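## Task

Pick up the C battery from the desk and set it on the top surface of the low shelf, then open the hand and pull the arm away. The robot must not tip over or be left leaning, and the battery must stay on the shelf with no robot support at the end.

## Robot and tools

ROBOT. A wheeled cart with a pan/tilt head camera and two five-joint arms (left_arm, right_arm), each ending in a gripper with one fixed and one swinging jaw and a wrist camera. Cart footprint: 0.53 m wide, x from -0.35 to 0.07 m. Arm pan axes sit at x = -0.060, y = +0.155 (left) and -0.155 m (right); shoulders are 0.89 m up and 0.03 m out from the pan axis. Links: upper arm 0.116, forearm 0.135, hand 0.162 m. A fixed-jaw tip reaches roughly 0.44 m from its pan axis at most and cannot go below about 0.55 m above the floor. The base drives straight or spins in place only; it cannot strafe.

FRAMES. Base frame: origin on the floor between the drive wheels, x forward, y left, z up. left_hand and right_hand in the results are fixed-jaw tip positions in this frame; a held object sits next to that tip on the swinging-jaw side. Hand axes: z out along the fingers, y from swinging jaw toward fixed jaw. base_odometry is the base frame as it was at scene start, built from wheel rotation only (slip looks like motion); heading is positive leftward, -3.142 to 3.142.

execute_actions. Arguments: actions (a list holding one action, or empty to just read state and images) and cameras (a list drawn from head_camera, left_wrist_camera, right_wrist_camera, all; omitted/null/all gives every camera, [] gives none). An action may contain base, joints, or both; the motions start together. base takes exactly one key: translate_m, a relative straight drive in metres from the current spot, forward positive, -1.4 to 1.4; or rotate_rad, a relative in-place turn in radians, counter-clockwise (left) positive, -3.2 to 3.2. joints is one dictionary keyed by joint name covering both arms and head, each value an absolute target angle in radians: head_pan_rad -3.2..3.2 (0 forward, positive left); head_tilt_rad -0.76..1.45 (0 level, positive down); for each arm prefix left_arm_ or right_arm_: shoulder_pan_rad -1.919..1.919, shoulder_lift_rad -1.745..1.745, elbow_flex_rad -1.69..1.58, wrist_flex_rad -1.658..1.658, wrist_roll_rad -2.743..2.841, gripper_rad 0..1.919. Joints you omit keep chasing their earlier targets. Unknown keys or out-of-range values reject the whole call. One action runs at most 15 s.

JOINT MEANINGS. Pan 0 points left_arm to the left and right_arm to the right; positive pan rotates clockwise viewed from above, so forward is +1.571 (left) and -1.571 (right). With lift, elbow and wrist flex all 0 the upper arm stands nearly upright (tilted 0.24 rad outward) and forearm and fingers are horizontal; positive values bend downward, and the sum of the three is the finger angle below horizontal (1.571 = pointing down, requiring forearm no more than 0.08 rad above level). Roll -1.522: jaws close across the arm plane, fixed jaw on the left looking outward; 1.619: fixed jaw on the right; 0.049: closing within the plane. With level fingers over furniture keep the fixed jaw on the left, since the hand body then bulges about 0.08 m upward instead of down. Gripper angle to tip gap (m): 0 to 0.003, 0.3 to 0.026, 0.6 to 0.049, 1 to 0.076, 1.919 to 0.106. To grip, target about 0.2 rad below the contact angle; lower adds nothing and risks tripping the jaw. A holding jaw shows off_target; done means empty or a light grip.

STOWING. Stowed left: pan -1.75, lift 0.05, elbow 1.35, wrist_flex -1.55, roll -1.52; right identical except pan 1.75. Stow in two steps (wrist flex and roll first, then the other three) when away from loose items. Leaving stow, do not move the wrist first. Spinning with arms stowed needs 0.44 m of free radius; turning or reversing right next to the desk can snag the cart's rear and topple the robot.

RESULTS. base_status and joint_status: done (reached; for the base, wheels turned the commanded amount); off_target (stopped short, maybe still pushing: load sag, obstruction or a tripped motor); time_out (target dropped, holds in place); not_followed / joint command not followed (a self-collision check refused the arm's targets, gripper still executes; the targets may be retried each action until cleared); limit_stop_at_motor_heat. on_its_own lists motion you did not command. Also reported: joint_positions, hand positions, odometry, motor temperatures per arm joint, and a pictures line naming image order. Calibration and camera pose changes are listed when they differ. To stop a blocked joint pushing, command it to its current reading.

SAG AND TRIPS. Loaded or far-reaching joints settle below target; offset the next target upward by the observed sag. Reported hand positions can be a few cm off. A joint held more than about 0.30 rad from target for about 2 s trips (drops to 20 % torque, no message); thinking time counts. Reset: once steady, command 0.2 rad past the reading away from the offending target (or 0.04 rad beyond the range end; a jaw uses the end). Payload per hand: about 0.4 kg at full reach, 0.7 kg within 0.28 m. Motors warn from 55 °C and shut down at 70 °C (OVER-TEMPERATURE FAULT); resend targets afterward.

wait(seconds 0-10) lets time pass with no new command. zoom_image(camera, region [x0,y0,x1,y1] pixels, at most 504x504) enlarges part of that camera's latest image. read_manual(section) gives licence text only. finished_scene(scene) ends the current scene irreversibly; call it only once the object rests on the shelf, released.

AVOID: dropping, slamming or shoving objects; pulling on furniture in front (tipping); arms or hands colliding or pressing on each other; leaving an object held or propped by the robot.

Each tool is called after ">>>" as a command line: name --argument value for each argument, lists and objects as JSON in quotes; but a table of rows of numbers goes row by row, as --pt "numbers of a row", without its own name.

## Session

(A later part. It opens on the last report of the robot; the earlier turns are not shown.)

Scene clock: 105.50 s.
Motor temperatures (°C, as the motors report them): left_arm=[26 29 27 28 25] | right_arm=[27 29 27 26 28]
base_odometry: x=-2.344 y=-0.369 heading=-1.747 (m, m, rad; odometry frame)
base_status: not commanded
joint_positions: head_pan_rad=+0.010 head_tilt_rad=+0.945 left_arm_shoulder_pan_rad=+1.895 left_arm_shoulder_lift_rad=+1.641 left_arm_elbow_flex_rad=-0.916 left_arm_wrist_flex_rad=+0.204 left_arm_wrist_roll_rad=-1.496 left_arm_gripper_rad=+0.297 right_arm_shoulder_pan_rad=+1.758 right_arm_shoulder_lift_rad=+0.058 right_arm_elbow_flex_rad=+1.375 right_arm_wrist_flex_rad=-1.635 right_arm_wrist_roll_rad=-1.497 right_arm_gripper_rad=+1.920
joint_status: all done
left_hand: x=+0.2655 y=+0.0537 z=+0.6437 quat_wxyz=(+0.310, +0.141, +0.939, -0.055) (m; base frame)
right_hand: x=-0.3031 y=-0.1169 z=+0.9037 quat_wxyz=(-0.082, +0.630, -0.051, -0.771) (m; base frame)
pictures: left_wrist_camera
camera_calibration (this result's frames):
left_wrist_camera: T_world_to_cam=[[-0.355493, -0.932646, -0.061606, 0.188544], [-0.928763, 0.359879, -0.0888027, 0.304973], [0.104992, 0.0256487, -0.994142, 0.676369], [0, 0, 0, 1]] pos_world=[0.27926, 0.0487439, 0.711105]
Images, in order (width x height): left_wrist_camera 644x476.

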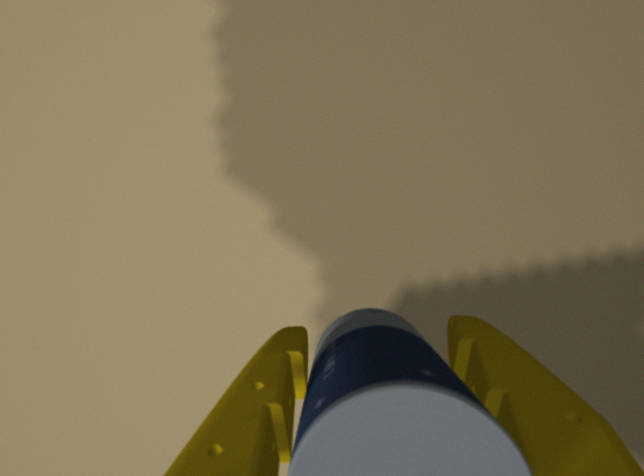

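Just touching.

>>> execute_actions --actions '[{"joints":{"left_arm_gripper_rad":0.8}}]' --cameras '[]'

>>> execute_actions --actions '[{"joints":{"left_arm_shoulder_lift_rad":1.2,"left_arm_wrist_flex_rad":0.75,"left_arm_shoulder_pan_rad":1.87}}]' --cameras '[]'

>>> execute_actions --actions '[{"base":{"translate_m":-0.3},"joints":{"left_arm_shoulder_lift_rad":0.3}}]' --cameras '["head_camera"]'

Scene clock: 108.83 s.
Motor temperatures (°C, as the motors report them): left_arm=[26 29 27 28 25] | right_arm=[27 29 27 26 28]
base_odometry: x=-2.344 y=-0.369 heading=-1.747 (m, m, rad; odometry frame)
base_status: not commanded
joint_positions: head_pan_rad=+0.010 head_tilt_rad=+0.945 left_arm_shoulder_pan_rad=+1.895 left_arm_shoulder_lift_rad=+1.641 left_arm_elbow_flex_rad=-0.921 left_arm_wrist_flex_rad=+0.203 left_arm_wrist_roll_rad=-1.496 left_arm_gripper_rad=+0.788 right_arm_shoulder_pan_rad=+1.758 right_arm_shoulder_lift_rad=+0.058 right_arm_elbow_flex_rad=+1.375 right_arm_wrist_flex_rad=-1.635 right_arm_wrist_roll_rad=-1.497 right_arm_gripper_rad=+1.920
joint_status: all done
left_hand: x=+0.2666 y=+0.0533 z=+0.6447 quat_wxyz=(+0.313, +0.141, +0.938, -0.055) (m; base frame)
right_hand: x=-0.3031 y=-0.1169 z=+0.9037 quat_wxyz=(-0.082, +0.630, -0.051, -0.771) (m; base frame)
pictures: none
No camera images: the call's "cameras" was empty. Leave "cameras" out to get every camera's image.

Scene clock: 110.00 s.
Motor temperatures (°C, as the motors report them): left_arm=[26 29 27 28 25] | right_arm=[27 29 27 26 28]
base_odometry: x=-2.344 y=-0.369 heading=-1.747 (m, m, rad; odometry frame)
base_status: not commanded
joint_positions: head_pan_rad=+0.010 head_tilt_rad=+0.945 left_arm_shoulder_pan_rad=+1.877 left_arm_shoulder_lift_rad=+1.266 left_arm_elbow_flex_rad=-0.921 left_arm_wrist_flex_rad=+0.744 left_arm_wrist_roll_rad=-1.496 left_arm_gripper_rad=+0.789 right_arm_shoulder_pan_rad=+1.758 right_arm_shoulder_lift_rad=+0.058 right_arm_elbow_flex_rad=+1.375 right_arm_wrist_flex_rad=-1.635 right_arm_wrist_roll_rad=-1.497 right_arm_gripper_rad=+1.920
joint_status: all done
left_hand: x=+0.2750 y=+0.0573 z=+0.7180 quat_wxyz=(+0.235, +0.135, +0.962, -0.039) (m; base frame)
right_hand: x=-0.3031 y=-0.1169 z=+0.9037 quat_wxyz=(-0.082, +0.630, -0.051, -0.771) (m; base frame)
pictures: none
No camera images: the call's "cameras" was empty. Leave "cameras" out to get every camera's image.

Scene clock: 112.33 s.
Motor temperatures (°C, as the motors report them): left_arm=[26 29 27 28 25] | right_arm=[27 29 27 26 28]
base_odometry: x=-2.291 y=-0.073 heading=-1.745 (m, m, rad; odometry frame)
base_status: done
joint_positions: head_pan_rad=+0.010 head_tilt_rad=+0.945 left_arm_shoulder_pan_rad=+1.875 left_arm_shoulder_lift_rad=+0.351 left_arm_elbow_flex_rad=-0.921 left_arm_wrist_flex_rad=+0.747 left_arm_wrist_roll_rad=-1.496 left_arm_gripper_rad=+0.789 right_arm_shoulder_pan_rad=+1.758 right_arm_shoulder_lift_rad=+0.058 right_arm_elbow_flex_rad=+1.375 right_arm_wrist_flex_rad=-1.635 right_arm_wrist_roll_rad=-1.497 right_arm_gripper_rad=+1.920
joint_status: all done
left_hand: x=+0.2897 y=+0.0532 z=+1.0384 quat_wxyz=(+0.633, +0.106, +0.760, -0.106) (m; base frame)
right_hand: x=-0.3031 y=-0.1169 z=+0.9037 quat_wxyz=(-0.082, +0.630, -0.051, -0.771) (m; base frame)
pictures: head_camera
camera_calibration (this result's frames):
head_camera: T_world_to_cam=[[0.0590367, -0.997786, -0.0306157, 0.0391842], [-0.796956, -0.0286408, -0.603358, 0.707901], [0.601146, 0.0600196, -0.796882, 0.932238], [0, 0, 0, 1]] pos_world=[0.00144125, 0.00341974, 1.1712]
Images, in order (width x height): head_camera 644x476.

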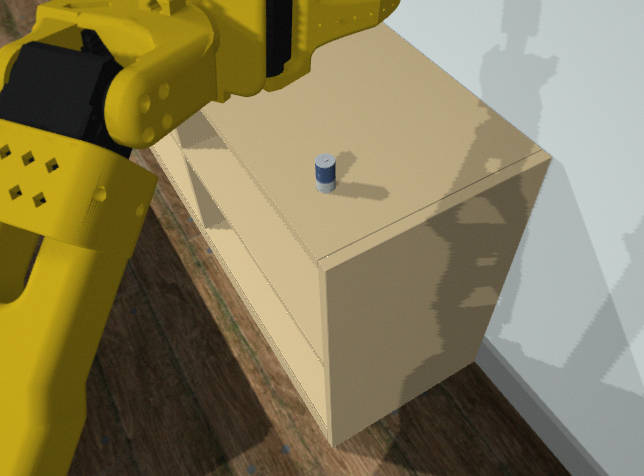

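>>> finished_scene --scene 1

The scene is finished: the task was done.


## Next scene

Pick up the masking tape roll from the desk and set it on the top surface of the low shelf, then open the hand and pull the arm away. The robot must not tip over or be left leaning, and the roll must stay on the shelf with no robot support at the end.

>>> execute_actions --actions '[{"joints":{"head_tilt_rad":0.5}}]'

Scene clock: 1.10 s.
Motor temperatures (°C, as the motors report them): left_arm=[26 29 27 28 25] | right_arm=[27 29 27 26 28]
base_odometry: x=+0.000 y=+0.000 heading=+0.000 (m, m, rad; odometry frame)
base_status: not commanded
joint_positions: head_pan_rad=+0.027 head_tilt_rad=+0.494 left_arm_shoulder_pan_rad=-1.759 left_arm_shoulder_lift_rad=+0.051 left_arm_elbow_flex_rad=+1.334 left_arm_wrist_flex_rad=-1.595 left_arm_wrist_roll_rad=-1.496 left_arm_gripper_rad=+1.920 right_arm_shoulder_pan_rad=+1.758 right_arm_shoulder_lift_rad=+0.081 right_arm_elbow_flex_rad=+1.372 right_arm_wrist_flex_rad=-1.580 right_arm_wrist_roll_rad=-1.497 right_arm_gripper_rad=+1.920
joint_status: all done
left_hand: x=-0.3053 y=+0.1005 z=+0.9065 quat_wxyz=(-0.063, -0.625, -0.067, +0.775) (m; base frame)
right_hand: x=-0.3049 y=-0.1166 z=+0.8905 quat_wxyz=(-0.079, +0.659, -0.053, -0.746) (m; base frame)
pictures: head_camera, left_wrist_camera, right_wrist_camera
camera_calibration (this result's frames):
head_camera: T_world_to_cam=[[0.0844781, -0.996407, -0.00611725, 0.0121823], [-0.45335, -0.0329678, -0.890723, 1.05481], [0.88732, 0.0780198, -0.454506, 0.551613], [0, 0, 0, 1]] pos_world=[-0.0122902, 0.00387643, 1.19033]
left_wrist_camera: T_world_to_cam=[[-0.225067, 0.972379, -0.061834, -0.105942], [0.337595, 0.0182942, -0.941114, 0.974892], [-0.913988, -0.232689, -0.332388, 0.111321], [0, 0, 0, 1]] pos_world=[-0.251217, 0.111085, 0.947935]
right_wrist_camera: T_world_to_cam=[[0.289892, 0.956797, 0.0224303, 0.173545], [0.455509, -0.117323, -0.882466, 0.92837], [-0.841709, 0.266037, -0.469841, 0.263929], [0, 0, 0, 1]] pos_world=[-0.251039, -0.127343, 0.939367]
Images, in order (width x height): head_camera 644x476, left_wrist_camera 644x476, right_wrist_camera 644x476.

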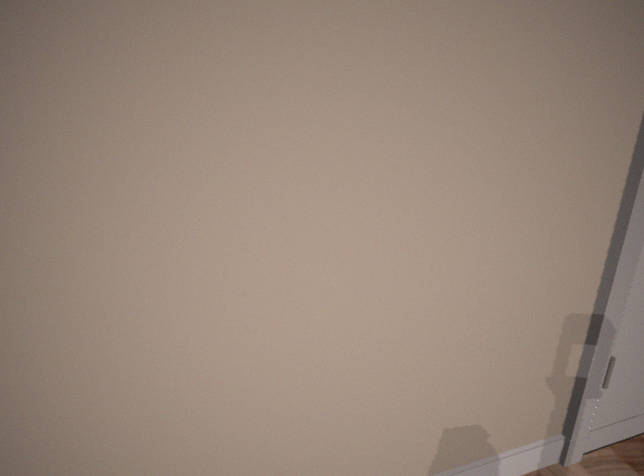

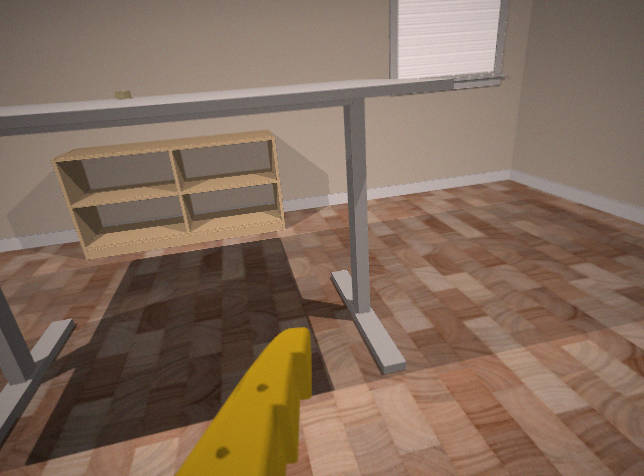

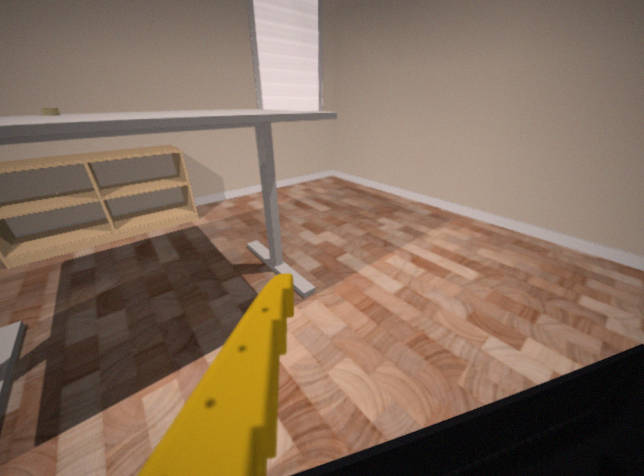

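>>> execute_actions --actions '[{"base":{"rotate_rad":2.5},"joints":{"head_pan_rad":0.8}}]' --cameras '["head_camera"]'

Scene clock: 5.83 s.
Motor temperatures (°C, as the motors report them): left_arm=[26 29 27 28 25] | right_arm=[27 29 27 26 28]
base_odometry: x=-0.001 y=+0.000 heading=+2.499 (m, m, rad; odometry frame)
base_status: done
joint_positions: head_pan_rad=+0.790 head_tilt_rad=+0.494 left_arm_shoulder_pan_rad=-1.759 left_arm_shoulder_lift_rad=+0.051 left_arm_elbow_flex_rad=+1.334 left_arm_wrist_flex_rad=-1.595 left_arm_wrist_roll_rad=-1.496 left_arm_gripper_rad=+1.920 right_arm_shoulder_pan_rad=+1.758 right_arm_shoulder_lift_rad=+0.081 right_arm_elbow_flex_rad=+1.372 right_arm_wrist_flex_rad=-1.580 right_arm_wrist_roll_rad=-1.497 right_arm_gripper_rad=+1.920
joint_status: all done
left_hand: x=-0.3053 y=+0.1005 z=+0.9065 quat_wxyz=(-0.063, -0.625, -0.067, +0.775) (m; base frame)
right_hand: x=-0.3049 y=-0.1166 z=+0.8905 quat_wxyz=(-0.079, +0.659, -0.053, -0.746) (m; base frame)
pictures: head_camera
camera_calibration (this result's frames):
head_camera: T_world_to_cam=[[0.749699, -0.661751, -0.00612213, 0.0434533], [-0.304919, -0.337203, -0.890684, 1.06174], [0.587347, 0.669611, -0.454581, 0.537601], [0, 0, 0, 1]] pos_world=[-0.0245909, 0.0267929, 1.19032]
Images, in order (width x height): head_camera 644x476.

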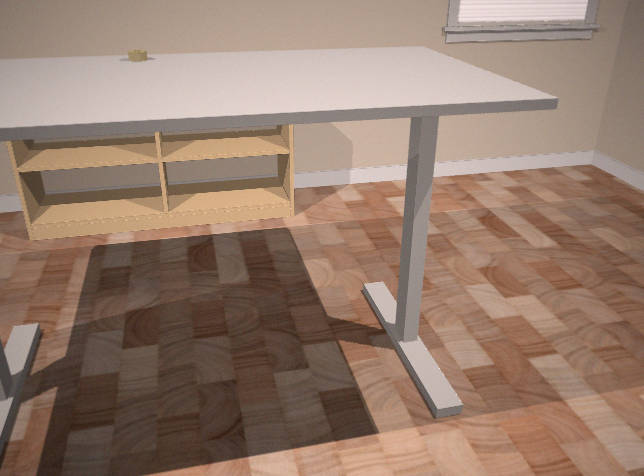

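>>> execute_actions --actions '[{"base":{"translate_m":1.4},"joints":{"left_arm_shoulder_lift_rad":-0.2,"left_arm_elbow_flex_rad":-0.55,"left_arm_shoulder_pan_rad":0}}]' --cameras '[]'

>>> execute_actions --actions '[{"base":{"rotate_rad":1.11},"joints":{"left_arm_wrist_flex_rad":1.4,"left_arm_gripper_rad":0.8,"left_arm_shoulder_pan_rad":-0.9}}]' --cameras '[]'

>>> execute_actions --actions '[{"base":{"translate_m":1.4},"joints":{"head_pan_rad":1.4}}]' --cameras '["head_camera"]'

Scene clock: 18.13 s.
Motor temperatures (°C, as the motors report them): left_arm=[26 29 27 28 25] | right_arm=[27 29 27 26 28]
base_odometry: x=-1.121 y=+0.840 heading=+2.495 (m, m, rad; odometry frame)
base_status: done
joint_positions: head_pan_rad=+0.790 head_tilt_rad=+0.494 left_arm_shoulder_pan_rad=-0.005 left_arm_shoulder_lift_rad=-0.178 left_arm_elbow_flex_rad=-0.530 left_arm_wrist_flex_rad=-1.595 left_arm_wrist_roll_rad=-1.496 left_arm_gripper_rad=+1.920 right_arm_shoulder_pan_rad=+1.758 right_arm_shoulder_lift_rad=+0.081 right_arm_elbow_flex_rad=+1.372 right_arm_wrist_flex_rad=-1.580 right_arm_wrist_roll_rad=-1.497 right_arm_gripper_rad=+1.920
joint_status: all done
left_hand: x=-0.0679 y=+0.1852 z=+1.2211 quat_wxyz=(+0.667, +0.257, -0.249, +0.653) (m; base frame)
right_hand: x=-0.3049 y=-0.1166 z=+0.8905 quat_wxyz=(-0.079, +0.659, -0.053, -0.746) (m; base frame)
pictures: none
No camera images: the call's "cameras" was empty. Leave "cameras" out to get every camera's image.

Scene clock: 20.83 s.
Motor temperatures (°C, as the motors report them): left_arm=[26 29 27 28 25] | right_arm=[27 29 27 26 28]
base_odometry: x=-1.120 y=+0.840 heading=-2.679 (m, m, rad; odometry frame)
base_status: done
joint_positions: head_pan_rad=+0.790 head_tilt_rad=+0.494 left_arm_shoulder_pan_rad=-0.895 left_arm_shoulder_lift_rad=-0.178 left_arm_elbow_flex_rad=-0.530 left_arm_wrist_flex_rad=+1.398 left_arm_wrist_roll_rad=-1.496 left_arm_gripper_rad=+0.810 right_arm_shoulder_pan_rad=+1.758 right_arm_shoulder_lift_rad=+0.081 right_arm_elbow_flex_rad=+1.372 right_arm_wrist_flex_rad=-1.580 right_arm_wrist_roll_rad=-1.497 right_arm_gripper_rad=+1.920
joint_status: all done
left_hand: x=-0.2682 y=+0.3120 z=+0.9989 quat_wxyz=(+0.147, -0.857, +0.289, +0.400) (m; base frame)
right_hand: x=-0.3049 y=-0.1166 z=+0.8905 quat_wxyz=(-0.079, +0.659, -0.053, -0.746) (m; base frame)
pictures: none
No camera images: the call's "cameras" was empty. Leave "cameras" out to get every camera's image.

Scene clock: 28.67 s.
Motor temperatures (°C, as the motors report them): left_arm=[26 29 27 28 25] | right_arm=[27 29 27 26 28]
base_odometry: x=-2.372 y=+0.213 heading=-2.680 (m, m, rad; odometry frame)
base_status: done
joint_positions: head_pan_rad=+1.390 head_tilt_rad=+0.494 left_arm_shoulder_pan_rad=-0.895 left_arm_shoulder_lift_rad=-0.178 left_arm_elbow_flex_rad=-0.530 left_arm_wrist_flex_rad=+1.398 left_arm_wrist_roll_rad=-1.496 left_arm_gripper_rad=+0.810 right_arm_shoulder_pan_rad=+1.758 right_arm_shoulder_lift_rad=+0.081 right_arm_elbow_flex_rad=+1.372 right_arm_wrist_flex_rad=-1.580 right_arm_wrist_roll_rad=-1.497 right_arm_gripper_rad=+1.920
joint_status: all done
left_hand: x=-0.2682 y=+0.3120 z=+0.9989 quat_wxyz=(+0.147, -0.857, +0.289, +0.400) (m; base frame)
right_hand: x=-0.3049 y=-0.1166 z=+0.8905 quat_wxyz=(-0.079, +0.659, -0.053, -0.746) (m; base frame)
pictures: head_camera
camera_calibration (this result's frames):
head_camera: T_world_to_cam=[[0.992411, -0.122809, -0.00612823, 0.0548678], [-0.0612571, -0.450572, -0.890636, 1.07314], [0.106617, 0.884253, -0.454676, 0.515116], [0, 0, 0, 1]] pos_world=[-0.0436342, 0.0347705, 1.19032]
Images, in order (width x height): head_camera 644x476.

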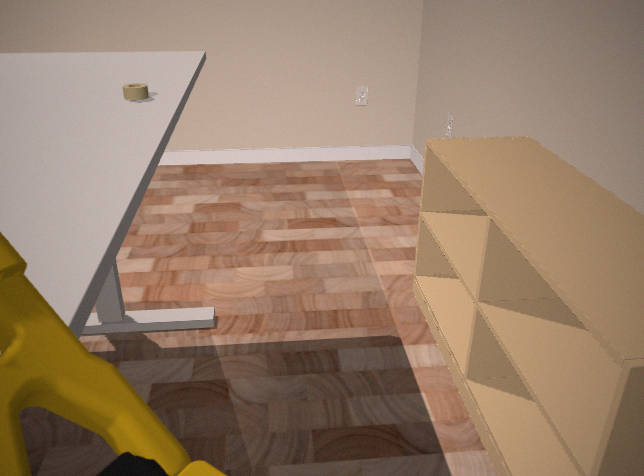

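>>> execute_actions --actions '[{"base":{"translate_m":0.12}}]' --cameras '[]'

>>> execute_actions --actions '[{"base":{"rotate_rad":1.545},"joints":{"left_arm_shoulder_pan_rad":0,"left_arm_gripper_rad":1.3,"head_pan_rad":0.4,"head_tilt_rad":0.7}}]' --cameras '[]'

>>> execute_actions --actions '[{"base":{"translate_m":0.9}}]' --cameras '["head_camera"]'

Scene clock: 33.97 s.
Motor temperatures (°C, as the motors report them): left_arm=[26 29 27 28 25] | right_arm=[27 29 27 26 28]
base_odometry: x=-2.480 y=+0.160 heading=-2.680 (m, m, rad; odometry frame)
base_status: done
joint_positions: head_pan_rad=+1.390 head_tilt_rad=+0.494 left_arm_shoulder_pan_rad=-0.895 left_arm_shoulder_lift_rad=-0.178 left_arm_elbow_flex_rad=-0.530 left_arm_wrist_flex_rad=+1.398 left_arm_wrist_roll_rad=-1.496 left_arm_gripper_rad=+0.810 right_arm_shoulder_pan_rad=+1.758 right_arm_shoulder_lift_rad=+0.081 right_arm_elbow_flex_rad=+1.372 right_arm_wrist_flex_rad=-1.580 right_arm_wrist_roll_rad=-1.497 right_arm_gripper_rad=+1.920
joint_status: not commanded
left_hand: x=-0.2682 y=+0.3120 z=+0.9989 quat_wxyz=(+0.147, -0.857, +0.289, +0.400) (m; base frame)
right_hand: x=-0.3049 y=-0.1166 z=+0.8905 quat_wxyz=(-0.079, +0.659, -0.053, -0.746) (m; base frame)
pictures: none
No camera images: the call's "cameras" was empty. Leave "cameras" out to get every camera's image.

Scene clock: 36.60 s.
Motor temperatures (°C, as the motors report them): left_arm=[26 29 27 28 25] | right_arm=[27 29 27 26 28]
base_odometry: x=-2.479 y=+0.161 heading=-1.137 (m, m, rad; odometry frame)
base_status: done
joint_positions: head_pan_rad=+0.410 head_tilt_rad=+0.694 left_arm_shoulder_pan_rad=-0.007 left_arm_shoulder_lift_rad=-0.178 left_arm_elbow_flex_rad=-0.530 left_arm_wrist_flex_rad=+1.398 left_arm_wrist_roll_rad=-1.496 left_arm_gripper_rad=+1.290 right_arm_shoulder_pan_rad=+1.758 right_arm_shoulder_lift_rad=+0.081 right_arm_elbow_flex_rad=+1.372 right_arm_wrist_flex_rad=-1.580 right_arm_wrist_roll_rad=-1.497 right_arm_gripper_rad=+1.920
joint_status: all done
left_hand: x=-0.0695 y=+0.4156 z=+0.9989 quat_wxyz=(+0.304, -0.650, +0.629, +0.298) (m; base frame)
right_hand: x=-0.3049 y=-0.1166 z=+0.8905 quat_wxyz=(-0.079, +0.659, -0.053, -0.746) (m; base frame)
pictures: none
No camera images: the call's "cameras" was empty. Leave "cameras" out to get every camera's image.

Scene clock: 41.93 s.
Motor temperatures (°C, as the motors report them): left_arm=[26 29 27 28 25] | right_arm=[27 29 27 26 28]
base_odometry: x=-2.099 y=-0.655 heading=-1.136 (m, m, rad; odometry frame)
base_status: done
joint_positions: head_pan_rad=+0.410 head_tilt_rad=+0.694 left_arm_shoulder_pan_rad=-0.005 left_arm_shoulder_lift_rad=-0.178 left_arm_elbow_flex_rad=-0.530 left_arm_wrist_flex_rad=+1.398 left_arm_wrist_roll_rad=-1.496 left_arm_gripper_rad=+1.290 right_arm_shoulder_pan_rad=+1.758 right_arm_shoulder_lift_rad=+0.081 right_arm_elbow_flex_rad=+1.372 right_arm_wrist_flex_rad=-1.580 right_arm_wrist_roll_rad=-1.497 right_arm_gripper_rad=+1.920
joint_status: not commanded
left_hand: x=-0.0691 y=+0.4156 z=+0.9989 quat_wxyz=(+0.305, -0.650, +0.629, +0.298) (m; base frame)
right_hand: x=-0.3049 y=-0.1166 z=+0.8905 quat_wxyz=(-0.079, +0.659, -0.053, -0.746) (m; base frame)
pictures: head_camera
camera_calibration (this result's frames):
head_camera: T_world_to_cam=[[0.448451, -0.893637, -0.0174781, 0.0423653], [-0.562832, -0.267145, -0.782211, 0.924764], [0.694343, 0.36062, -0.622768, 0.736213], [0, 0, 0, 1]] pos_world=[-0.00969711, 0.0194119, 1.18259]
Images, in order (width x height): head_camera 644x476.

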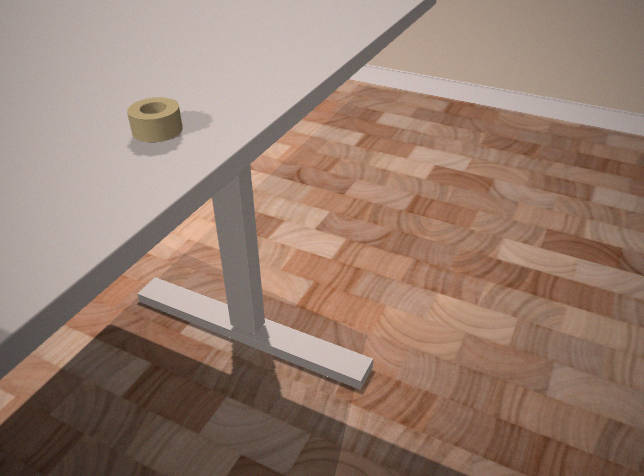

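>>> execute_actions --actions '[{"base":{"translate_m":0.44},"joints":{"head_pan_rad":1.4,"left_arm_wrist_flex_rad":1.6}}]' --cameras '["head_camera","left_wrist_camera"]'

Scene clock: 46.37 s.
Motor temperatures (°C, as the motors report them): left_arm=[26 30 27 28 25] | right_arm=[27 29 27 26 28]
base_odometry: x=-1.913 y=-1.054 heading=-1.136 (m, m, rad; odometry frame)
base_status: done
joint_positions: head_pan_rad=+1.390 head_tilt_rad=+0.694 left_arm_shoulder_pan_rad=-0.005 left_arm_shoulder_lift_rad=-0.178 left_arm_elbow_flex_rad=-0.530 left_arm_wrist_flex_rad=+1.597 left_arm_wrist_roll_rad=-1.496 left_arm_gripper_rad=+1.290 right_arm_shoulder_pan_rad=+1.758 right_arm_shoulder_lift_rad=+0.081 right_arm_elbow_flex_rad=+1.372 right_arm_wrist_flex_rad=-1.580 right_arm_wrist_roll_rad=-1.497 right_arm_gripper_rad=+1.920
joint_status: all done
left_hand: x=-0.0690 y=+0.3929 z=+0.9764 quat_wxyz=(+0.239, -0.677, +0.656, +0.234) (m; base frame)
right_hand: x=-0.3049 y=-0.1166 z=+0.8905 quat_wxyz=(-0.079, +0.659, -0.053, -0.746) (m; base frame)
pictures: head_camera, left_wrist_camera
camera_calibration (this result's frames):
head_camera: T_world_to_cam=[[0.991986, -0.12513, -0.0174781, 0.0679115], [-0.0915171, -0.616255, -0.782211, 0.946916], [0.0871073, 0.777542, -0.622768, 0.707673], [0, 0, 0, 1]] pos_world=[-0.0423518, 0.0417938, 1.18259]
left_wrist_camera: T_world_to_cam=[[0.997498, -0.0317996, -0.0631411, 0.14741], [-0.0397182, -0.990926, -0.128407, 0.532479], [-0.0584848, 0.130593, -0.98971, 0.976753], [0, 0, 0, 1]] pos_world=[-0.0687671, 0.404778, 1.04438]
Images, in order (width x height): head_camera 644x476, left_wrist_camera 644x476.

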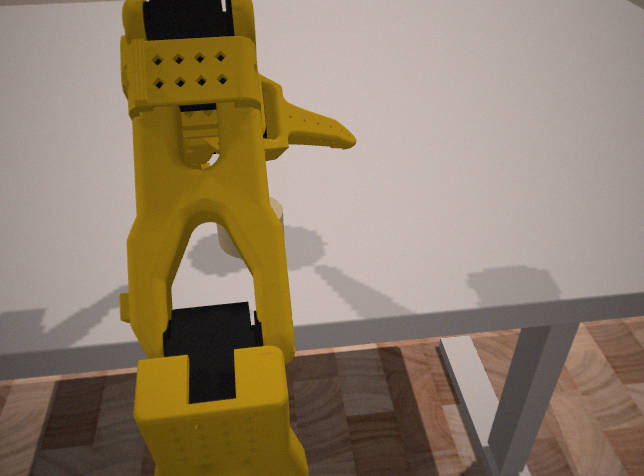

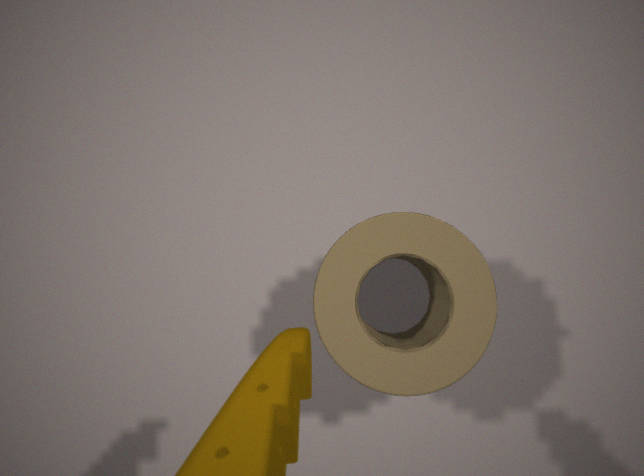

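>>> execute_actions --actions '[{"joints":{"left_arm_shoulder_pan_rad":-0.035,"left_arm_elbow_flex_rad":-0.08,"left_arm_wrist_flex_rad":1.2,"left_arm_gripper_rad":1.0}}]' --cameras '["head_camera","left_wrist_camera"]'

Scene clock: 49.90 s.
Motor temperatures (°C, as the motors report them): left_arm=[26 30 27 28 25] | right_arm=[27 29 27 26 28]
base_odometry: x=-1.913 y=-1.054 heading=-1.136 (m, m, rad; odometry frame)
base_status: not commanded
joint_positions: head_pan_rad=+1.390 head_tilt_rad=+0.694 left_arm_shoulder_pan_rad=-0.028 left_arm_shoulder_lift_rad=-0.178 left_arm_elbow_flex_rad=-0.079 left_arm_wrist_flex_rad=+1.211 left_arm_wrist_roll_rad=-1.496 left_arm_gripper_rad=+1.010 right_arm_shoulder_pan_rad=+1.758 right_arm_shoulder_lift_rad=+0.081 right_arm_elbow_flex_rad=+1.372 right_arm_wrist_flex_rad=-1.580 right_arm_wrist_roll_rad=-1.497 right_arm_gripper_rad=+1.920
joint_status: all done
left_hand: x=-0.0751 y=+0.4144 z=+0.9178 quat_wxyz=(+0.214, -0.692, +0.655, +0.215) (m; base frame)
right_hand: x=-0.3049 y=-0.1166 z=+0.8905 quat_wxyz=(-0.079, +0.659, -0.053, -0.746) (m; base frame)
pictures: head_camera, left_wrist_camera
camera_calibration (this result's frames):
head_camera: T_world_to_cam=[[0.991986, -0.12513, -0.0174781, 0.0679115], [-0.091517, -0.616255, -0.782211, 0.946916], [0.0871072, 0.777542, -0.622768, 0.707673], [0, 0, 0, 1]] pos_world=[-0.0423518, 0.0417938, 1.18259]
left_wrist_camera: T_world_to_cam=[[0.998079, -0.0128274, -0.0606125, 0.140331], [-0.016732, -0.997787, -0.0643568, 0.4918], [-0.0596528, 0.0652473, -0.996084, 0.948437], [0, 0, 0, 1]] pos_world=[-0.0752553, 0.430628, 0.984879]
Images, in order (width x height): head_camera 644x476, left_wrist_camera 644x476.

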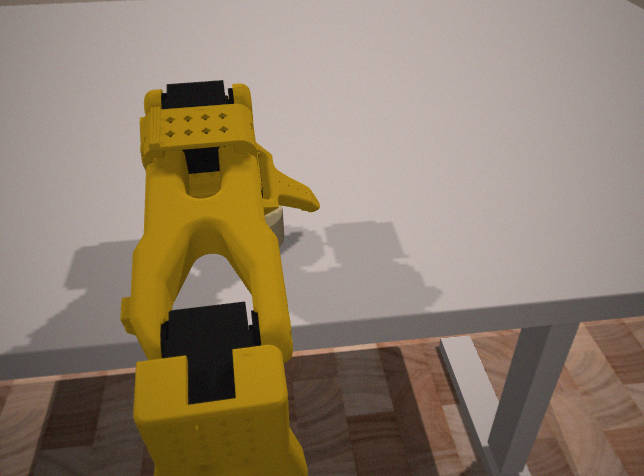

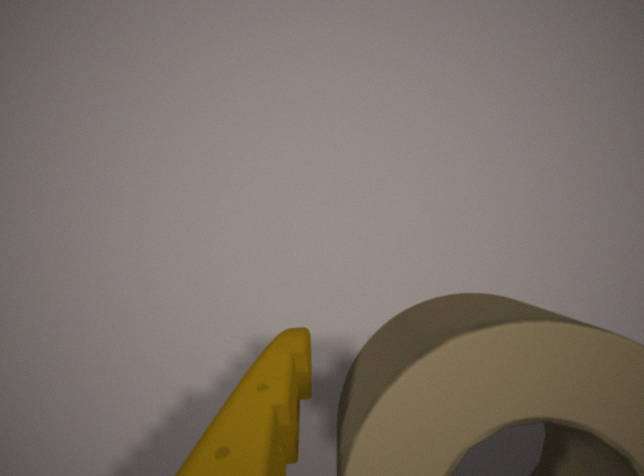

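>>> execute_actions --actions '[{"joints":{"left_arm_shoulder_pan_rad":0.0,"left_arm_shoulder_lift_rad":-0.29,"left_arm_elbow_flex_rad":-0.01,"left_arm_gripper_rad":0.75}}]' --cameras '[]'

>>> execute_actions --actions '[{"joints":{"left_arm_gripper_rad":0.42}}]' --cameras '["head_camera","left_wrist_camera"]'

Scene clock: 52.30 s.
Motor temperatures (°C, as the motors report them): left_arm=[26 30 27 28 25] | right_arm=[27 29 27 26 28]
base_odometry: x=-1.913 y=-1.054 heading=-1.136 (m, m, rad; odometry frame)
base_status: not commanded
joint_positions: head_pan_rad=+1.390 head_tilt_rad=+0.694 left_arm_shoulder_pan_rad=-0.007 left_arm_shoulder_lift_rad=-0.253 left_arm_elbow_flex_rad=-0.007 left_arm_wrist_flex_rad=+1.206 left_arm_wrist_roll_rad=-1.496 left_arm_gripper_rad=+0.760 right_arm_shoulder_pan_rad=+1.758 right_arm_shoulder_lift_rad=+0.081 right_arm_elbow_flex_rad=+1.372 right_arm_wrist_flex_rad=-1.580 right_arm_wrist_roll_rad=-1.497 right_arm_gripper_rad=+1.920
joint_status: all done
left_hand: x=-0.0695 y=+0.4068 z=+0.9192 quat_wxyz=(+0.219, -0.684, +0.662, +0.215) (m; base frame)
right_hand: x=-0.3049 y=-0.1166 z=+0.8905 quat_wxyz=(-0.079, +0.659, -0.053, -0.746) (m; base frame)
pictures: none
No camera images: the call's "cameras" was empty. Leave "cameras" out to get every camera's image.

Scene clock: 53.00 s.
Motor temperatures (°C, as the motors report them): left_arm=[26 30 27 28 25] | right_arm=[27 29 27 26 28]
base_odometry: x=-1.913 y=-1.054 heading=-1.136 (m, m, rad; odometry frame)
base_status: not commanded
joint_positions: head_pan_rad=+1.390 head_tilt_rad=+0.694 left_arm_shoulder_pan_rad=-0.005 left_arm_shoulder_lift_rad=-0.262 left_arm_elbow_flex_rad=-0.007 left_arm_wrist_flex_rad=+1.206 left_arm_wrist_roll_rad=-1.496 left_arm_gripper_rad=+0.635 right_arm_shoulder_pan_rad=+1.758 right_arm_shoulder_lift_rad=+0.081 right_arm_elbow_flex_rad=+1.372 right_arm_wrist_flex_rad=-1.580 right_arm_wrist_roll_rad=-1.497 right_arm_gripper_rad=+1.920
joint_status: left_arm_gripper_rad off_target (ended at +0.635, target +0.420)
left_hand: x=-0.0691 y=+0.4066 z=+0.9212 quat_wxyz=(+0.223, -0.682, +0.661, +0.218) (m; base frame)
right_hand: x=-0.3049 y=-0.1166 z=+0.8905 quat_wxyz=(-0.079, +0.659, -0.053, -0.746) (m; base frame)
pictures: head_camera, left_wrist_camera
camera_calibration (this result's frames):
head_camera: T_world_to_cam=[[0.991986, -0.12513, -0.0174781, 0.0679115], [-0.091517, -0.616255, -0.782211, 0.946916], [0.0871071, 0.777542, -0.622768, 0.707673], [0, 0, 0, 1]] pos_world=[-0.0423518, 0.0417938, 1.18259]
left_wrist_camera: T_world_to_cam=[[0.997514, -0.0347589, -0.0612995, 0.143943], [-0.039691, -0.99591, -0.0811684, 0.497481], [-0.0582274, 0.0833997, -0.994814, 0.944231], [0, 0, 0, 1]] pos_world=[-0.0688594, 0.421701, 0.988537]
Images, in order (width x height): head_camera 644x476, left_wrist_camera 644x476.

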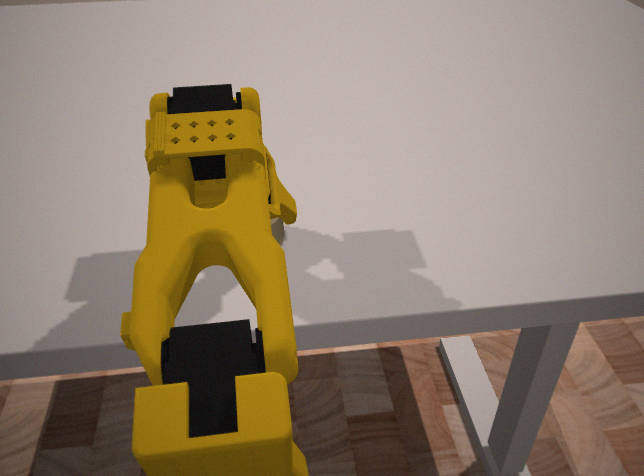

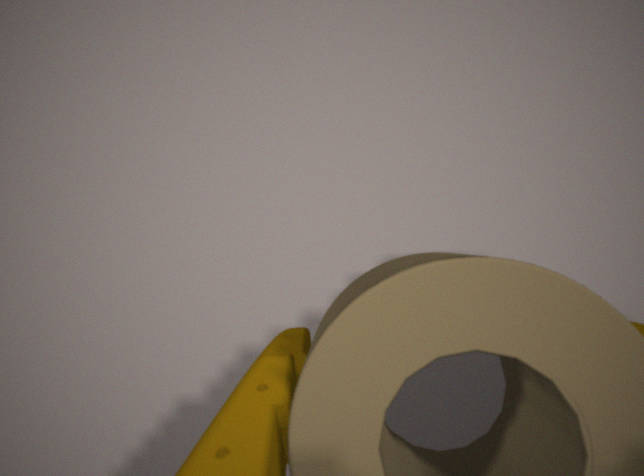

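>>> execute_actions --actions '[{"joints":{"left_arm_elbow_flex_rad":-0.42,"left_arm_wrist_flex_rad":1.6}}]' --cameras '["left_wrist_camera"]'

>>> execute_actions --actions '[{"base":{"translate_m":-1.06},"joints":{"left_arm_shoulder_pan_rad":1.6,"head_pan_rad":0,"head_tilt_rad":0.95}}]' --cameras '[]'

>>> execute_actions --actions '[{"base":{"rotate_rad":-0.8}}]' --cameras '["head_camera"]'

Scene clock: 57.97 s.
Motor temperatures (°C, as the motors report them): left_arm=[26 30 27 28 25] | right_arm=[27 29 27 26 28]
base_odometry: x=-1.913 y=-1.054 heading=-1.136 (m, m, rad; odometry frame)
base_status: not commanded
joint_positions: head_pan_rad=+1.390 head_tilt_rad=+0.694 left_arm_shoulder_pan_rad=-0.005 left_arm_shoulder_lift_rad=-0.262 left_arm_elbow_flex_rad=-0.386 left_arm_wrist_flex_rad=+1.597 left_arm_wrist_roll_rad=-1.496 left_arm_gripper_rad=+0.635 right_arm_shoulder_pan_rad=+1.758 right_arm_shoulder_lift_rad=+0.081 right_arm_elbow_flex_rad=+1.372 right_arm_wrist_flex_rad=-1.580 right_arm_wrist_roll_rad=-1.497 right_arm_gripper_rad=+1.920
joint_status: all done
left_hand: x=-0.0689 y=+0.3807 z=+0.9648 quat_wxyz=(+0.218, -0.684, +0.662, +0.214) (m; base frame)
right_hand: x=-0.3049 y=-0.1166 z=+0.8905 quat_wxyz=(-0.079, +0.659, -0.053, -0.746) (m; base frame)
pictures: left_wrist_camera
camera_calibration (this result's frames):
left_wrist_camera: T_world_to_cam=[[0.997518, -0.0355082, -0.0608016, 0.145379], [-0.039686, -0.996831, -0.0689438, 0.463846], [-0.0581608, 0.0711856, -0.995766, 0.995285], [0, 0, 0, 1]] pos_world=[-0.068723, 0.396689, 1.03189]
Images, in order (width x height): left_wrist_camera 644x476.

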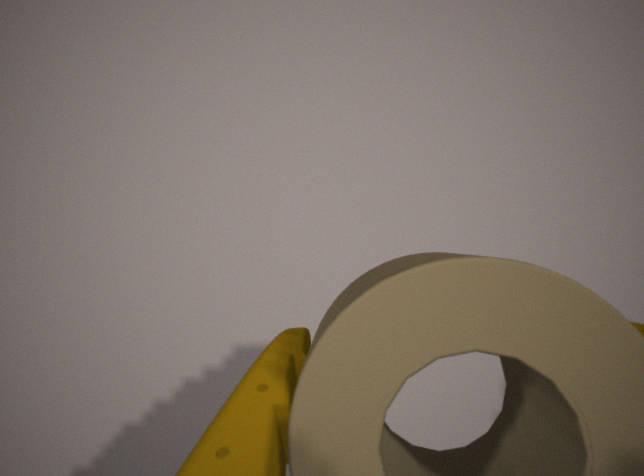

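Scene clock: 64.13 s.
Motor temperatures (°C, as the motors report them): left_arm=[26 30 27 28 25] | right_arm=[27 29 27 26 28]
base_odometry: x=-2.358 y=-0.092 heading=-1.140 (m, m, rad; odometry frame)
base_status: done
joint_positions: head_pan_rad=+0.010 head_tilt_rad=+0.945 left_arm_shoulder_pan_rad=+1.593 left_arm_shoulder_lift_rad=-0.262 left_arm_elbow_flex_rad=-0.387 left_arm_wrist_flex_rad=+1.597 left_arm_wrist_roll_rad=-1.496 left_arm_gripper_rad=+0.635 right_arm_shoulder_pan_rad=+1.758 right_arm_shoulder_lift_rad=+0.081 right_arm_elbow_flex_rad=+1.372 right_arm_wrist_flex_rad=-1.580 right_arm_wrist_roll_rad=-1.497 right_arm_gripper_rad=+1.920
joint_status: all done
left_hand: x=+0.1660 y=+0.1577 z=+0.9651 quat_wxyz=(+0.306, -0.002, +0.952, -0.007) (m; base frame)
right_hand: x=-0.3049 y=-0.1166 z=+0.8905 quat_wxyz=(-0.079, +0.659, -0.053, -0.746) (m; base frame)
pictures: none
No camera images: the call's "cameras" was empty. Leave "cameras" out to get every camera's image.

Scene clock: 65.83 s.
Motor temperatures (°C, as the motors report them): left_arm=[26 30 27 28 25] | right_arm=[27 29 27 26 28]
base_odometry: x=-2.358 y=-0.091 heading=-1.939 (m, m, rad; odometry frame)
base_status: done
joint_positions: head_pan_rad=+0.010 head_tilt_rad=+0.945 left_arm_shoulder_pan_rad=+1.594 left_arm_shoulder_lift_rad=-0.262 left_arm_elbow_flex_rad=-0.387 left_arm_wrist_flex_rad=+1.597 left_arm_wrist_roll_rad=-1.496 left_arm_gripper_rad=+0.635 right_arm_shoulder_pan_rad=+1.758 right_arm_shoulder_lift_rad=+0.081 right_arm_elbow_flex_rad=+1.372 right_arm_wrist_flex_rad=-1.580 right_arm_wrist_roll_rad=-1.497 right_arm_gripper_rad=+1.920
joint_status: not commanded
left_hand: x=+0.1660 y=+0.1574 z=+0.9651 quat_wxyz=(+0.306, -0.001, +0.952, -0.008) (m; base frame)
right_hand: x=-0.3049 y=-0.1166 z=+0.8905 quat_wxyz=(-0.079, +0.659, -0.053, -0.746) (m; base frame)
pictures: head_camera
camera_calibration (this result's frames):
head_camera: T_world_to_cam=[[0.0590018, -0.997788, -0.0306103, 0.0391764], [-0.796891, -0.0286096, -0.603446, 0.708005], [0.601235, 0.0599974, -0.796816, 0.932167], [0, 0, 0, 1]] pos_world=[0.00143917, 0.00341786, 1.17121]
Images, in order (width x height): head_camera 644x476.

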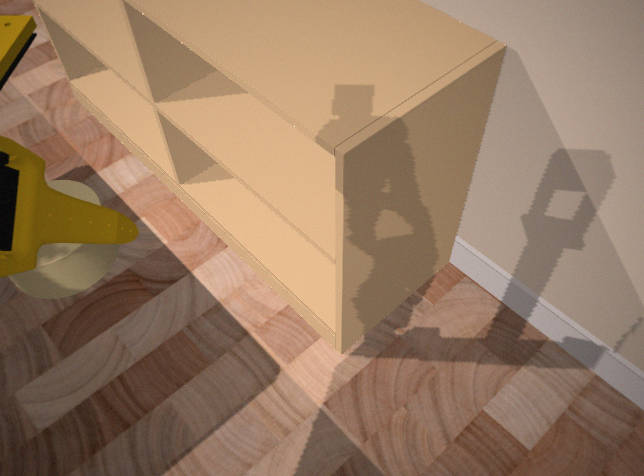

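>>> execute_actions --actions '[{"base":{"translate_m":0.475},"joints":{"left_arm_shoulder_pan_rad":1.85,"left_arm_shoulder_lift_rad":1.4,"left_arm_elbow_flex_rad":-0.95,"left_arm_wrist_flex_rad":0.41}}]' --cameras '[]'

>>> execute_actions --actions '[{"joints":{"left_arm_shoulder_lift_rad":1.62,"left_arm_wrist_flex_rad":0.19}}]' --cameras '["left_wrist_camera","head_camera"]'

Scene clock: 70.97 s.
Motor temperatures (°C, as the motors report them): left_arm=[26 30 27 28 25] | right_arm=[27 29 27 26 28]
base_odometry: x=-2.530 y=-0.534 heading=-1.940 (m, m, rad; odometry frame)
base_status: done
joint_positions: head_pan_rad=+0.010 head_tilt_rad=+0.945 left_arm_shoulder_pan_rad=+1.843 left_arm_shoulder_lift_rad=+1.424 left_arm_elbow_flex_rad=-0.915 left_arm_wrist_flex_rad=+0.424 left_arm_wrist_roll_rad=-1.496 left_arm_gripper_rad=+0.635 right_arm_shoulder_pan_rad=+1.758 right_arm_shoulder_lift_rad=+0.081 right_arm_elbow_flex_rad=+1.372 right_arm_wrist_flex_rad=-1.580 right_arm_wrist_roll_rad=-1.497 right_arm_gripper_rad=+1.920
joint_status: all done
left_hand: x=+0.2903 y=+0.0652 z=+0.6925 quat_wxyz=(+0.310, +0.116, +0.942, -0.047) (m; base frame)
right_hand: x=-0.3049 y=-0.1166 z=+0.8905 quat_wxyz=(-0.079, +0.659, -0.053, -0.746) (m; base frame)
pictures: none
No camera images: the call's "cameras" was empty. Leave "cameras" out to get every camera's image.

Scene clock: 71.90 s.
Motor temperatures (°C, as the motors report them): left_arm=[26 30 27 28 25] | right_arm=[27 29 27 26 28]
base_odometry: x=-2.530 y=-0.534 heading=-1.940 (m, m, rad; odometry frame)
base_status: not commanded
joint_positions: head_pan_rad=+0.010 head_tilt_rad=+0.945 left_arm_shoulder_pan_rad=+1.843 left_arm_shoulder_lift_rad=+1.641 left_arm_elbow_flex_rad=-0.916 left_arm_wrist_flex_rad=+0.203 left_arm_wrist_roll_rad=-1.496 left_arm_gripper_rad=+0.635 right_arm_shoulder_pan_rad=+1.758 right_arm_shoulder_lift_rad=+0.081 right_arm_elbow_flex_rad=+1.372 right_arm_wrist_flex_rad=-1.580 right_arm_wrist_roll_rad=-1.497 right_arm_gripper_rad=+1.920
joint_status: all done
left_hand: x=+0.2705 y=+0.0707 z=+0.6438 quat_wxyz=(+0.312, +0.116, +0.942, -0.047) (m; base frame)
right_hand: x=-0.3049 y=-0.1166 z=+0.8905 quat_wxyz=(-0.079, +0.659, -0.053, -0.746) (m; base frame)
pictures: head_camera, left_wrist_camera
camera_calibration (this result's frames):
head_camera: T_world_to_cam=[[0.059, -0.997788, -0.0306129, 0.0391793], [-0.796923, -0.0286098, -0.603404, 0.707955], [0.601193, 0.0599969, -0.796848, 0.932201], [0, 0, 0, 1]] pos_world=[0.00144024, 0.00341787, 1.1712]
left_wrist_camera: T_world_to_cam=[[-0.306298, -0.949936, -0.0616669, 0.1942], [-0.946129, 0.310935, -0.0903289, 0.312663], [0.104981, 0.0306772, -0.994001, 0.675106], [0, 0, 0, 1]] pos_world=[0.284429, 0.0665493, 0.711274]
Images, in order (width x height): head_camera 644x476, left_wrist_camera 644x476.

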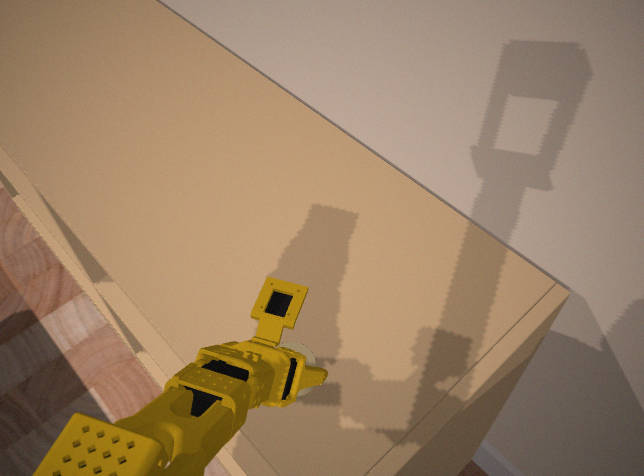

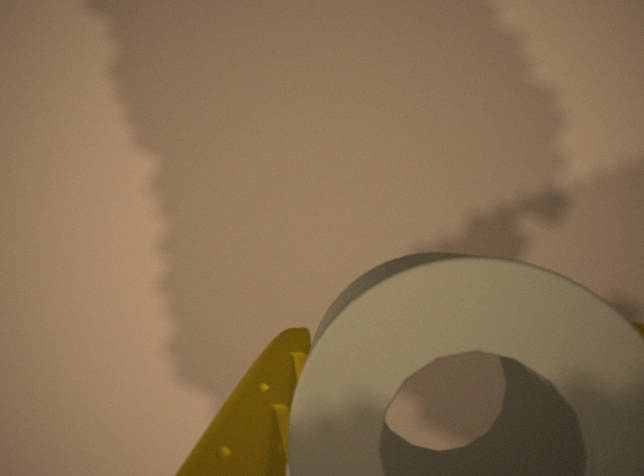

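>>> execute_actions --actions '[{"joints":{"left_arm_shoulder_lift_rad":1.67,"left_arm_wrist_flex_rad":0.15}}]' --cameras '["left_wrist_camera"]'

Scene clock: 73.73 s.
Motor temperatures (°C, as the motors report them): left_arm=[26 30 27 28 25] | right_arm=[27 29 27 26 28]
base_odometry: x=-2.530 y=-0.534 heading=-1.940 (m, m, rad; odometry frame)
base_status: not commanded
joint_positions: head_pan_rad=+0.010 head_tilt_rad=+0.945 left_arm_shoulder_pan_rad=+1.843 left_arm_shoulder_lift_rad=+1.690 left_arm_elbow_flex_rad=-0.918 left_arm_wrist_flex_rad=+0.165 left_arm_wrist_roll_rad=-1.496 left_arm_gripper_rad=+0.635 right_arm_shoulder_pan_rad=+1.758 right_arm_shoulder_lift_rad=+0.081 right_arm_elbow_flex_rad=+1.372 right_arm_wrist_flex_rad=-1.580 right_arm_wrist_roll_rad=-1.497 right_arm_gripper_rad=+1.920
joint_status: all done
left_hand: x=+0.2635 y=+0.0727 z=+0.6327 quat_wxyz=(+0.308, +0.117, +0.943, -0.046) (m; base frame)
right_hand: x=-0.3049 y=-0.1166 z=+0.8905 quat_wxyz=(-0.079, +0.659, -0.053, -0.746) (m; base frame)
pictures: left_wrist_camera
camera_calibration (this result's frames):
left_wrist_camera: T_world_to_cam=[[-0.306843, -0.949784, -0.0612995, 0.193126], [-0.946889, 0.311147, -0.0811684, 0.298817], [0.0961656, 0.0331379, -0.994814, 0.667392], [0, 0, 0, 1]] pos_world=[0.278026, 0.0683364, 0.700024]
Images, in order (width x height): left_wrist_camera 644x476.

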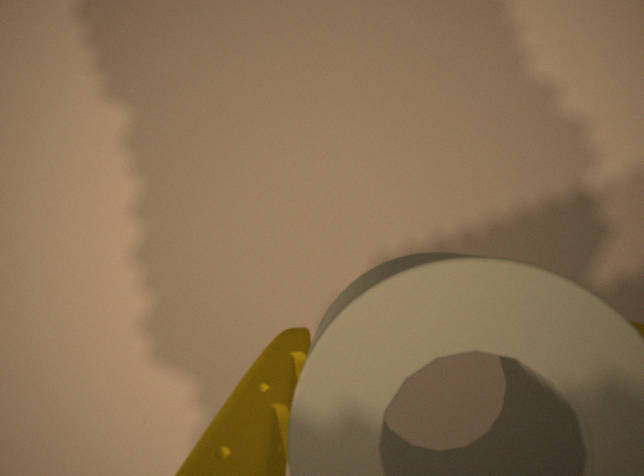

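>>> execute_actions --actions '[{"joints":{"left_arm_elbow_flex_rad":-0.85,"left_arm_wrist_flex_rad":0.08}}]' --cameras '["left_wrist_camera"]'

>>> execute_actions --actions '[{"joints":{"left_arm_gripper_rad":1.1}}]' --cameras '[]'

>>> execute_actions --actions '[{"joints":{"left_arm_shoulder_lift_rad":1.2,"left_arm_wrist_flex_rad":0.7,"left_arm_shoulder_pan_rad":1.82}}]' --cameras '[]'

>>> execute_actions --actions '[{"base":{"translate_m":-0.3},"joints":{"left_arm_shoulder_lift_rad":0.3}}]' --cameras '["head_camera"]'

Scene clock: 77.40 s.
Motor temperatures (°C, as the motors report them): left_arm=[26 30 27 28 25] | right_arm=[27 29 27 26 28]
base_odometry: x=-2.530 y=-0.534 heading=-1.940 (m, m, rad; odometry frame)
base_status: not commanded
joint_positions: head_pan_rad=+0.010 head_tilt_rad=+0.945 left_arm_shoulder_pan_rad=+1.843 left_arm_shoulder_lift_rad=+1.689 left_arm_elbow_flex_rad=-0.860 left_arm_wrist_flex_rad=+0.083 left_arm_wrist_roll_rad=-1.496 left_arm_gripper_rad=+0.635 right_arm_shoulder_pan_rad=+1.758 right_arm_shoulder_lift_rad=+0.081 right_arm_elbow_flex_rad=+1.372 right_arm_wrist_flex_rad=-1.580 right_arm_wrist_roll_rad=-1.497 right_arm_gripper_rad=+1.920
joint_status: all done
left_hand: x=+0.2615 y=+0.0733 z=+0.6297 quat_wxyz=(+0.320, +0.116, +0.939, -0.048) (m; base frame)
right_hand: x=-0.3049 y=-0.1166 z=+0.8905 quat_wxyz=(-0.079, +0.659, -0.053, -0.746) (m; base frame)
pictures: left_wrist_camera
camera_calibration (this result's frames):
left_wrist_camera: T_world_to_cam=[[-0.305383, -0.950192, -0.0622676, 0.193116], [-0.944682, 0.310531, -0.105579, 0.311345], [0.119656, 0.026581, -0.992459, 0.657425], [0, 0, 0, 1]] pos_world=[0.274431, 0.0693399, 0.697364]
Images, in order (width x height): left_wrist_camera 644x476.

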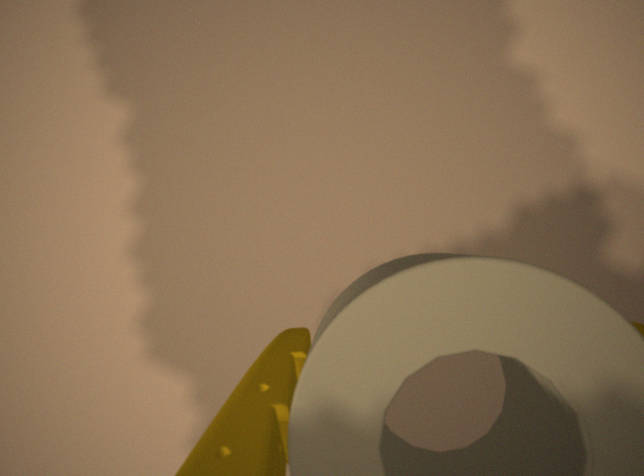

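Scene clock: 78.27 s.
Motor temperatures (°C, as the motors report them): left_arm=[26 30 27 28 25] | right_arm=[27 29 27 26 28]
base_odometry: x=-2.530 y=-0.534 heading=-1.940 (m, m, rad; odometry frame)
base_status: not commanded
joint_positions: head_pan_rad=+0.010 head_tilt_rad=+0.945 left_arm_shoulder_pan_rad=+1.843 left_arm_shoulder_lift_rad=+1.689 left_arm_elbow_flex_rad=-0.849 left_arm_wrist_flex_rad=+0.083 left_arm_wrist_roll_rad=-1.496 left_arm_gripper_rad=+1.089 right_arm_shoulder_pan_rad=+1.758 right_arm_shoulder_lift_rad=+0.081 right_arm_elbow_flex_rad=+1.372 right_arm_wrist_flex_rad=-1.580 right_arm_wrist_roll_rad=-1.497 right_arm_gripper_rad=+1.920
joint_status: all done
left_hand: x=+0.2592 y=+0.0739 z=+0.6276 quat_wxyz=(+0.315, +0.116, +0.941, -0.047) (m; base frame)
right_hand: x=-0.3049 y=-0.1166 z=+0.8905 quat_wxyz=(-0.079, +0.659, -0.053, -0.746) (m; base frame)
pictures: none
No camera images: the call's "cameras" was empty. Leave "cameras" out to get every camera's image.

Scene clock: 79.50 s.
Motor temperatures (°C, as the motors report them): left_arm=[26 30 27 28 25] | right_arm=[27 29 27 26 28]
base_odometry: x=-2.530 y=-0.534 heading=-1.940 (m, m, rad; odometry frame)
base_status: not commanded
joint_positions: head_pan_rad=+0.010 head_tilt_rad=+0.945 left_arm_shoulder_pan_rad=+1.828 left_arm_shoulder_lift_rad=+1.262 left_arm_elbow_flex_rad=-0.849 left_arm_wrist_flex_rad=+0.695 left_arm_wrist_roll_rad=-1.496 left_arm_gripper_rad=+1.090 right_arm_shoulder_pan_rad=+1.758 right_arm_shoulder_lift_rad=+0.081 right_arm_elbow_flex_rad=+1.372 right_arm_wrist_flex_rad=-1.580 right_arm_wrist_roll_rad=-1.497 right_arm_gripper_rad=+1.920
joint_status: all done
left_hand: x=+0.2736 y=+0.0753 z=+0.7081 quat_wxyz=(+0.227, +0.112, +0.967, -0.032) (m; base frame)
right_hand: x=-0.3049 y=-0.1166 z=+0.8905 quat_wxyz=(-0.079, +0.659, -0.053, -0.746) (m; base frame)
pictures: none
No camera images: the call's "cameras" was empty. Leave "cameras" out to get every camera's image.

Scene clock: 81.77 s.
Motor temperatures (°C, as the motors report them): left_arm=[26 30 27 28 25] | right_arm=[27 29 27 26 28]
base_odometry: x=-2.422 y=-0.255 heading=-1.937 (m, m, rad; odometry frame)
base_status: done
joint_positions: head_pan_rad=+0.010 head_tilt_rad=+0.945 left_arm_shoulder_pan_rad=+1.826 left_arm_shoulder_lift_rad=+0.353 left_arm_elbow_flex_rad=-0.844 left_arm_wrist_flex_rad=+0.698 left_arm_wrist_roll_rad=-1.496 left_arm_gripper_rad=+1.090 right_arm_shoulder_pan_rad=+1.758 right_arm_shoulder_lift_rad=+0.081 right_arm_elbow_flex_rad=+1.372 right_arm_wrist_flex_rad=-1.580 right_arm_wrist_roll_rad=-1.497 right_arm_gripper_rad=+1.920
joint_status: all done
left_hand: x=+0.2991 y=+0.0693 z=+1.0248 quat_wxyz=(+0.624, +0.089, +0.771, -0.088) (m; base frame)
right_hand: x=-0.3049 y=-0.1166 z=+0.8905 quat_wxyz=(-0.079, +0.659, -0.053, -0.746) (m; base frame)
pictures: head_camera
camera_calibration (this result's frames):
head_camera: T_world_to_cam=[[0.0589992, -0.997788, -0.0306144, 0.039181], [-0.796942, -0.0286101, -0.603378, 0.707925], [0.601168, 0.0599968, -0.796867, 0.932222], [0, 0, 0, 1]] pos_world=[0.00144088, 0.00341788, 1.1712]
Images, in order (width x height): head_camera 644x476.

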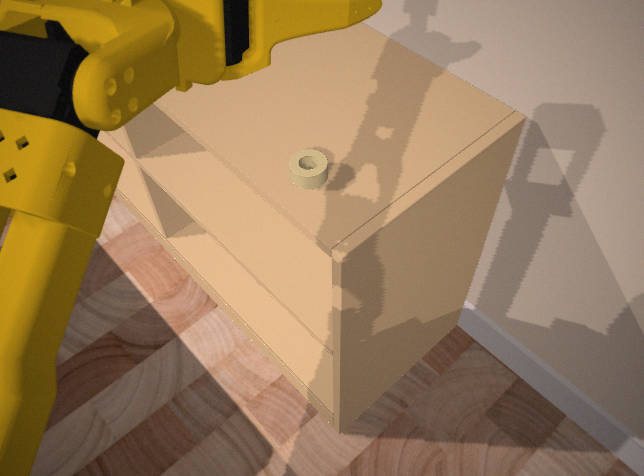

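>>> finished_scene --scene 2

The scene is finished: the task was done.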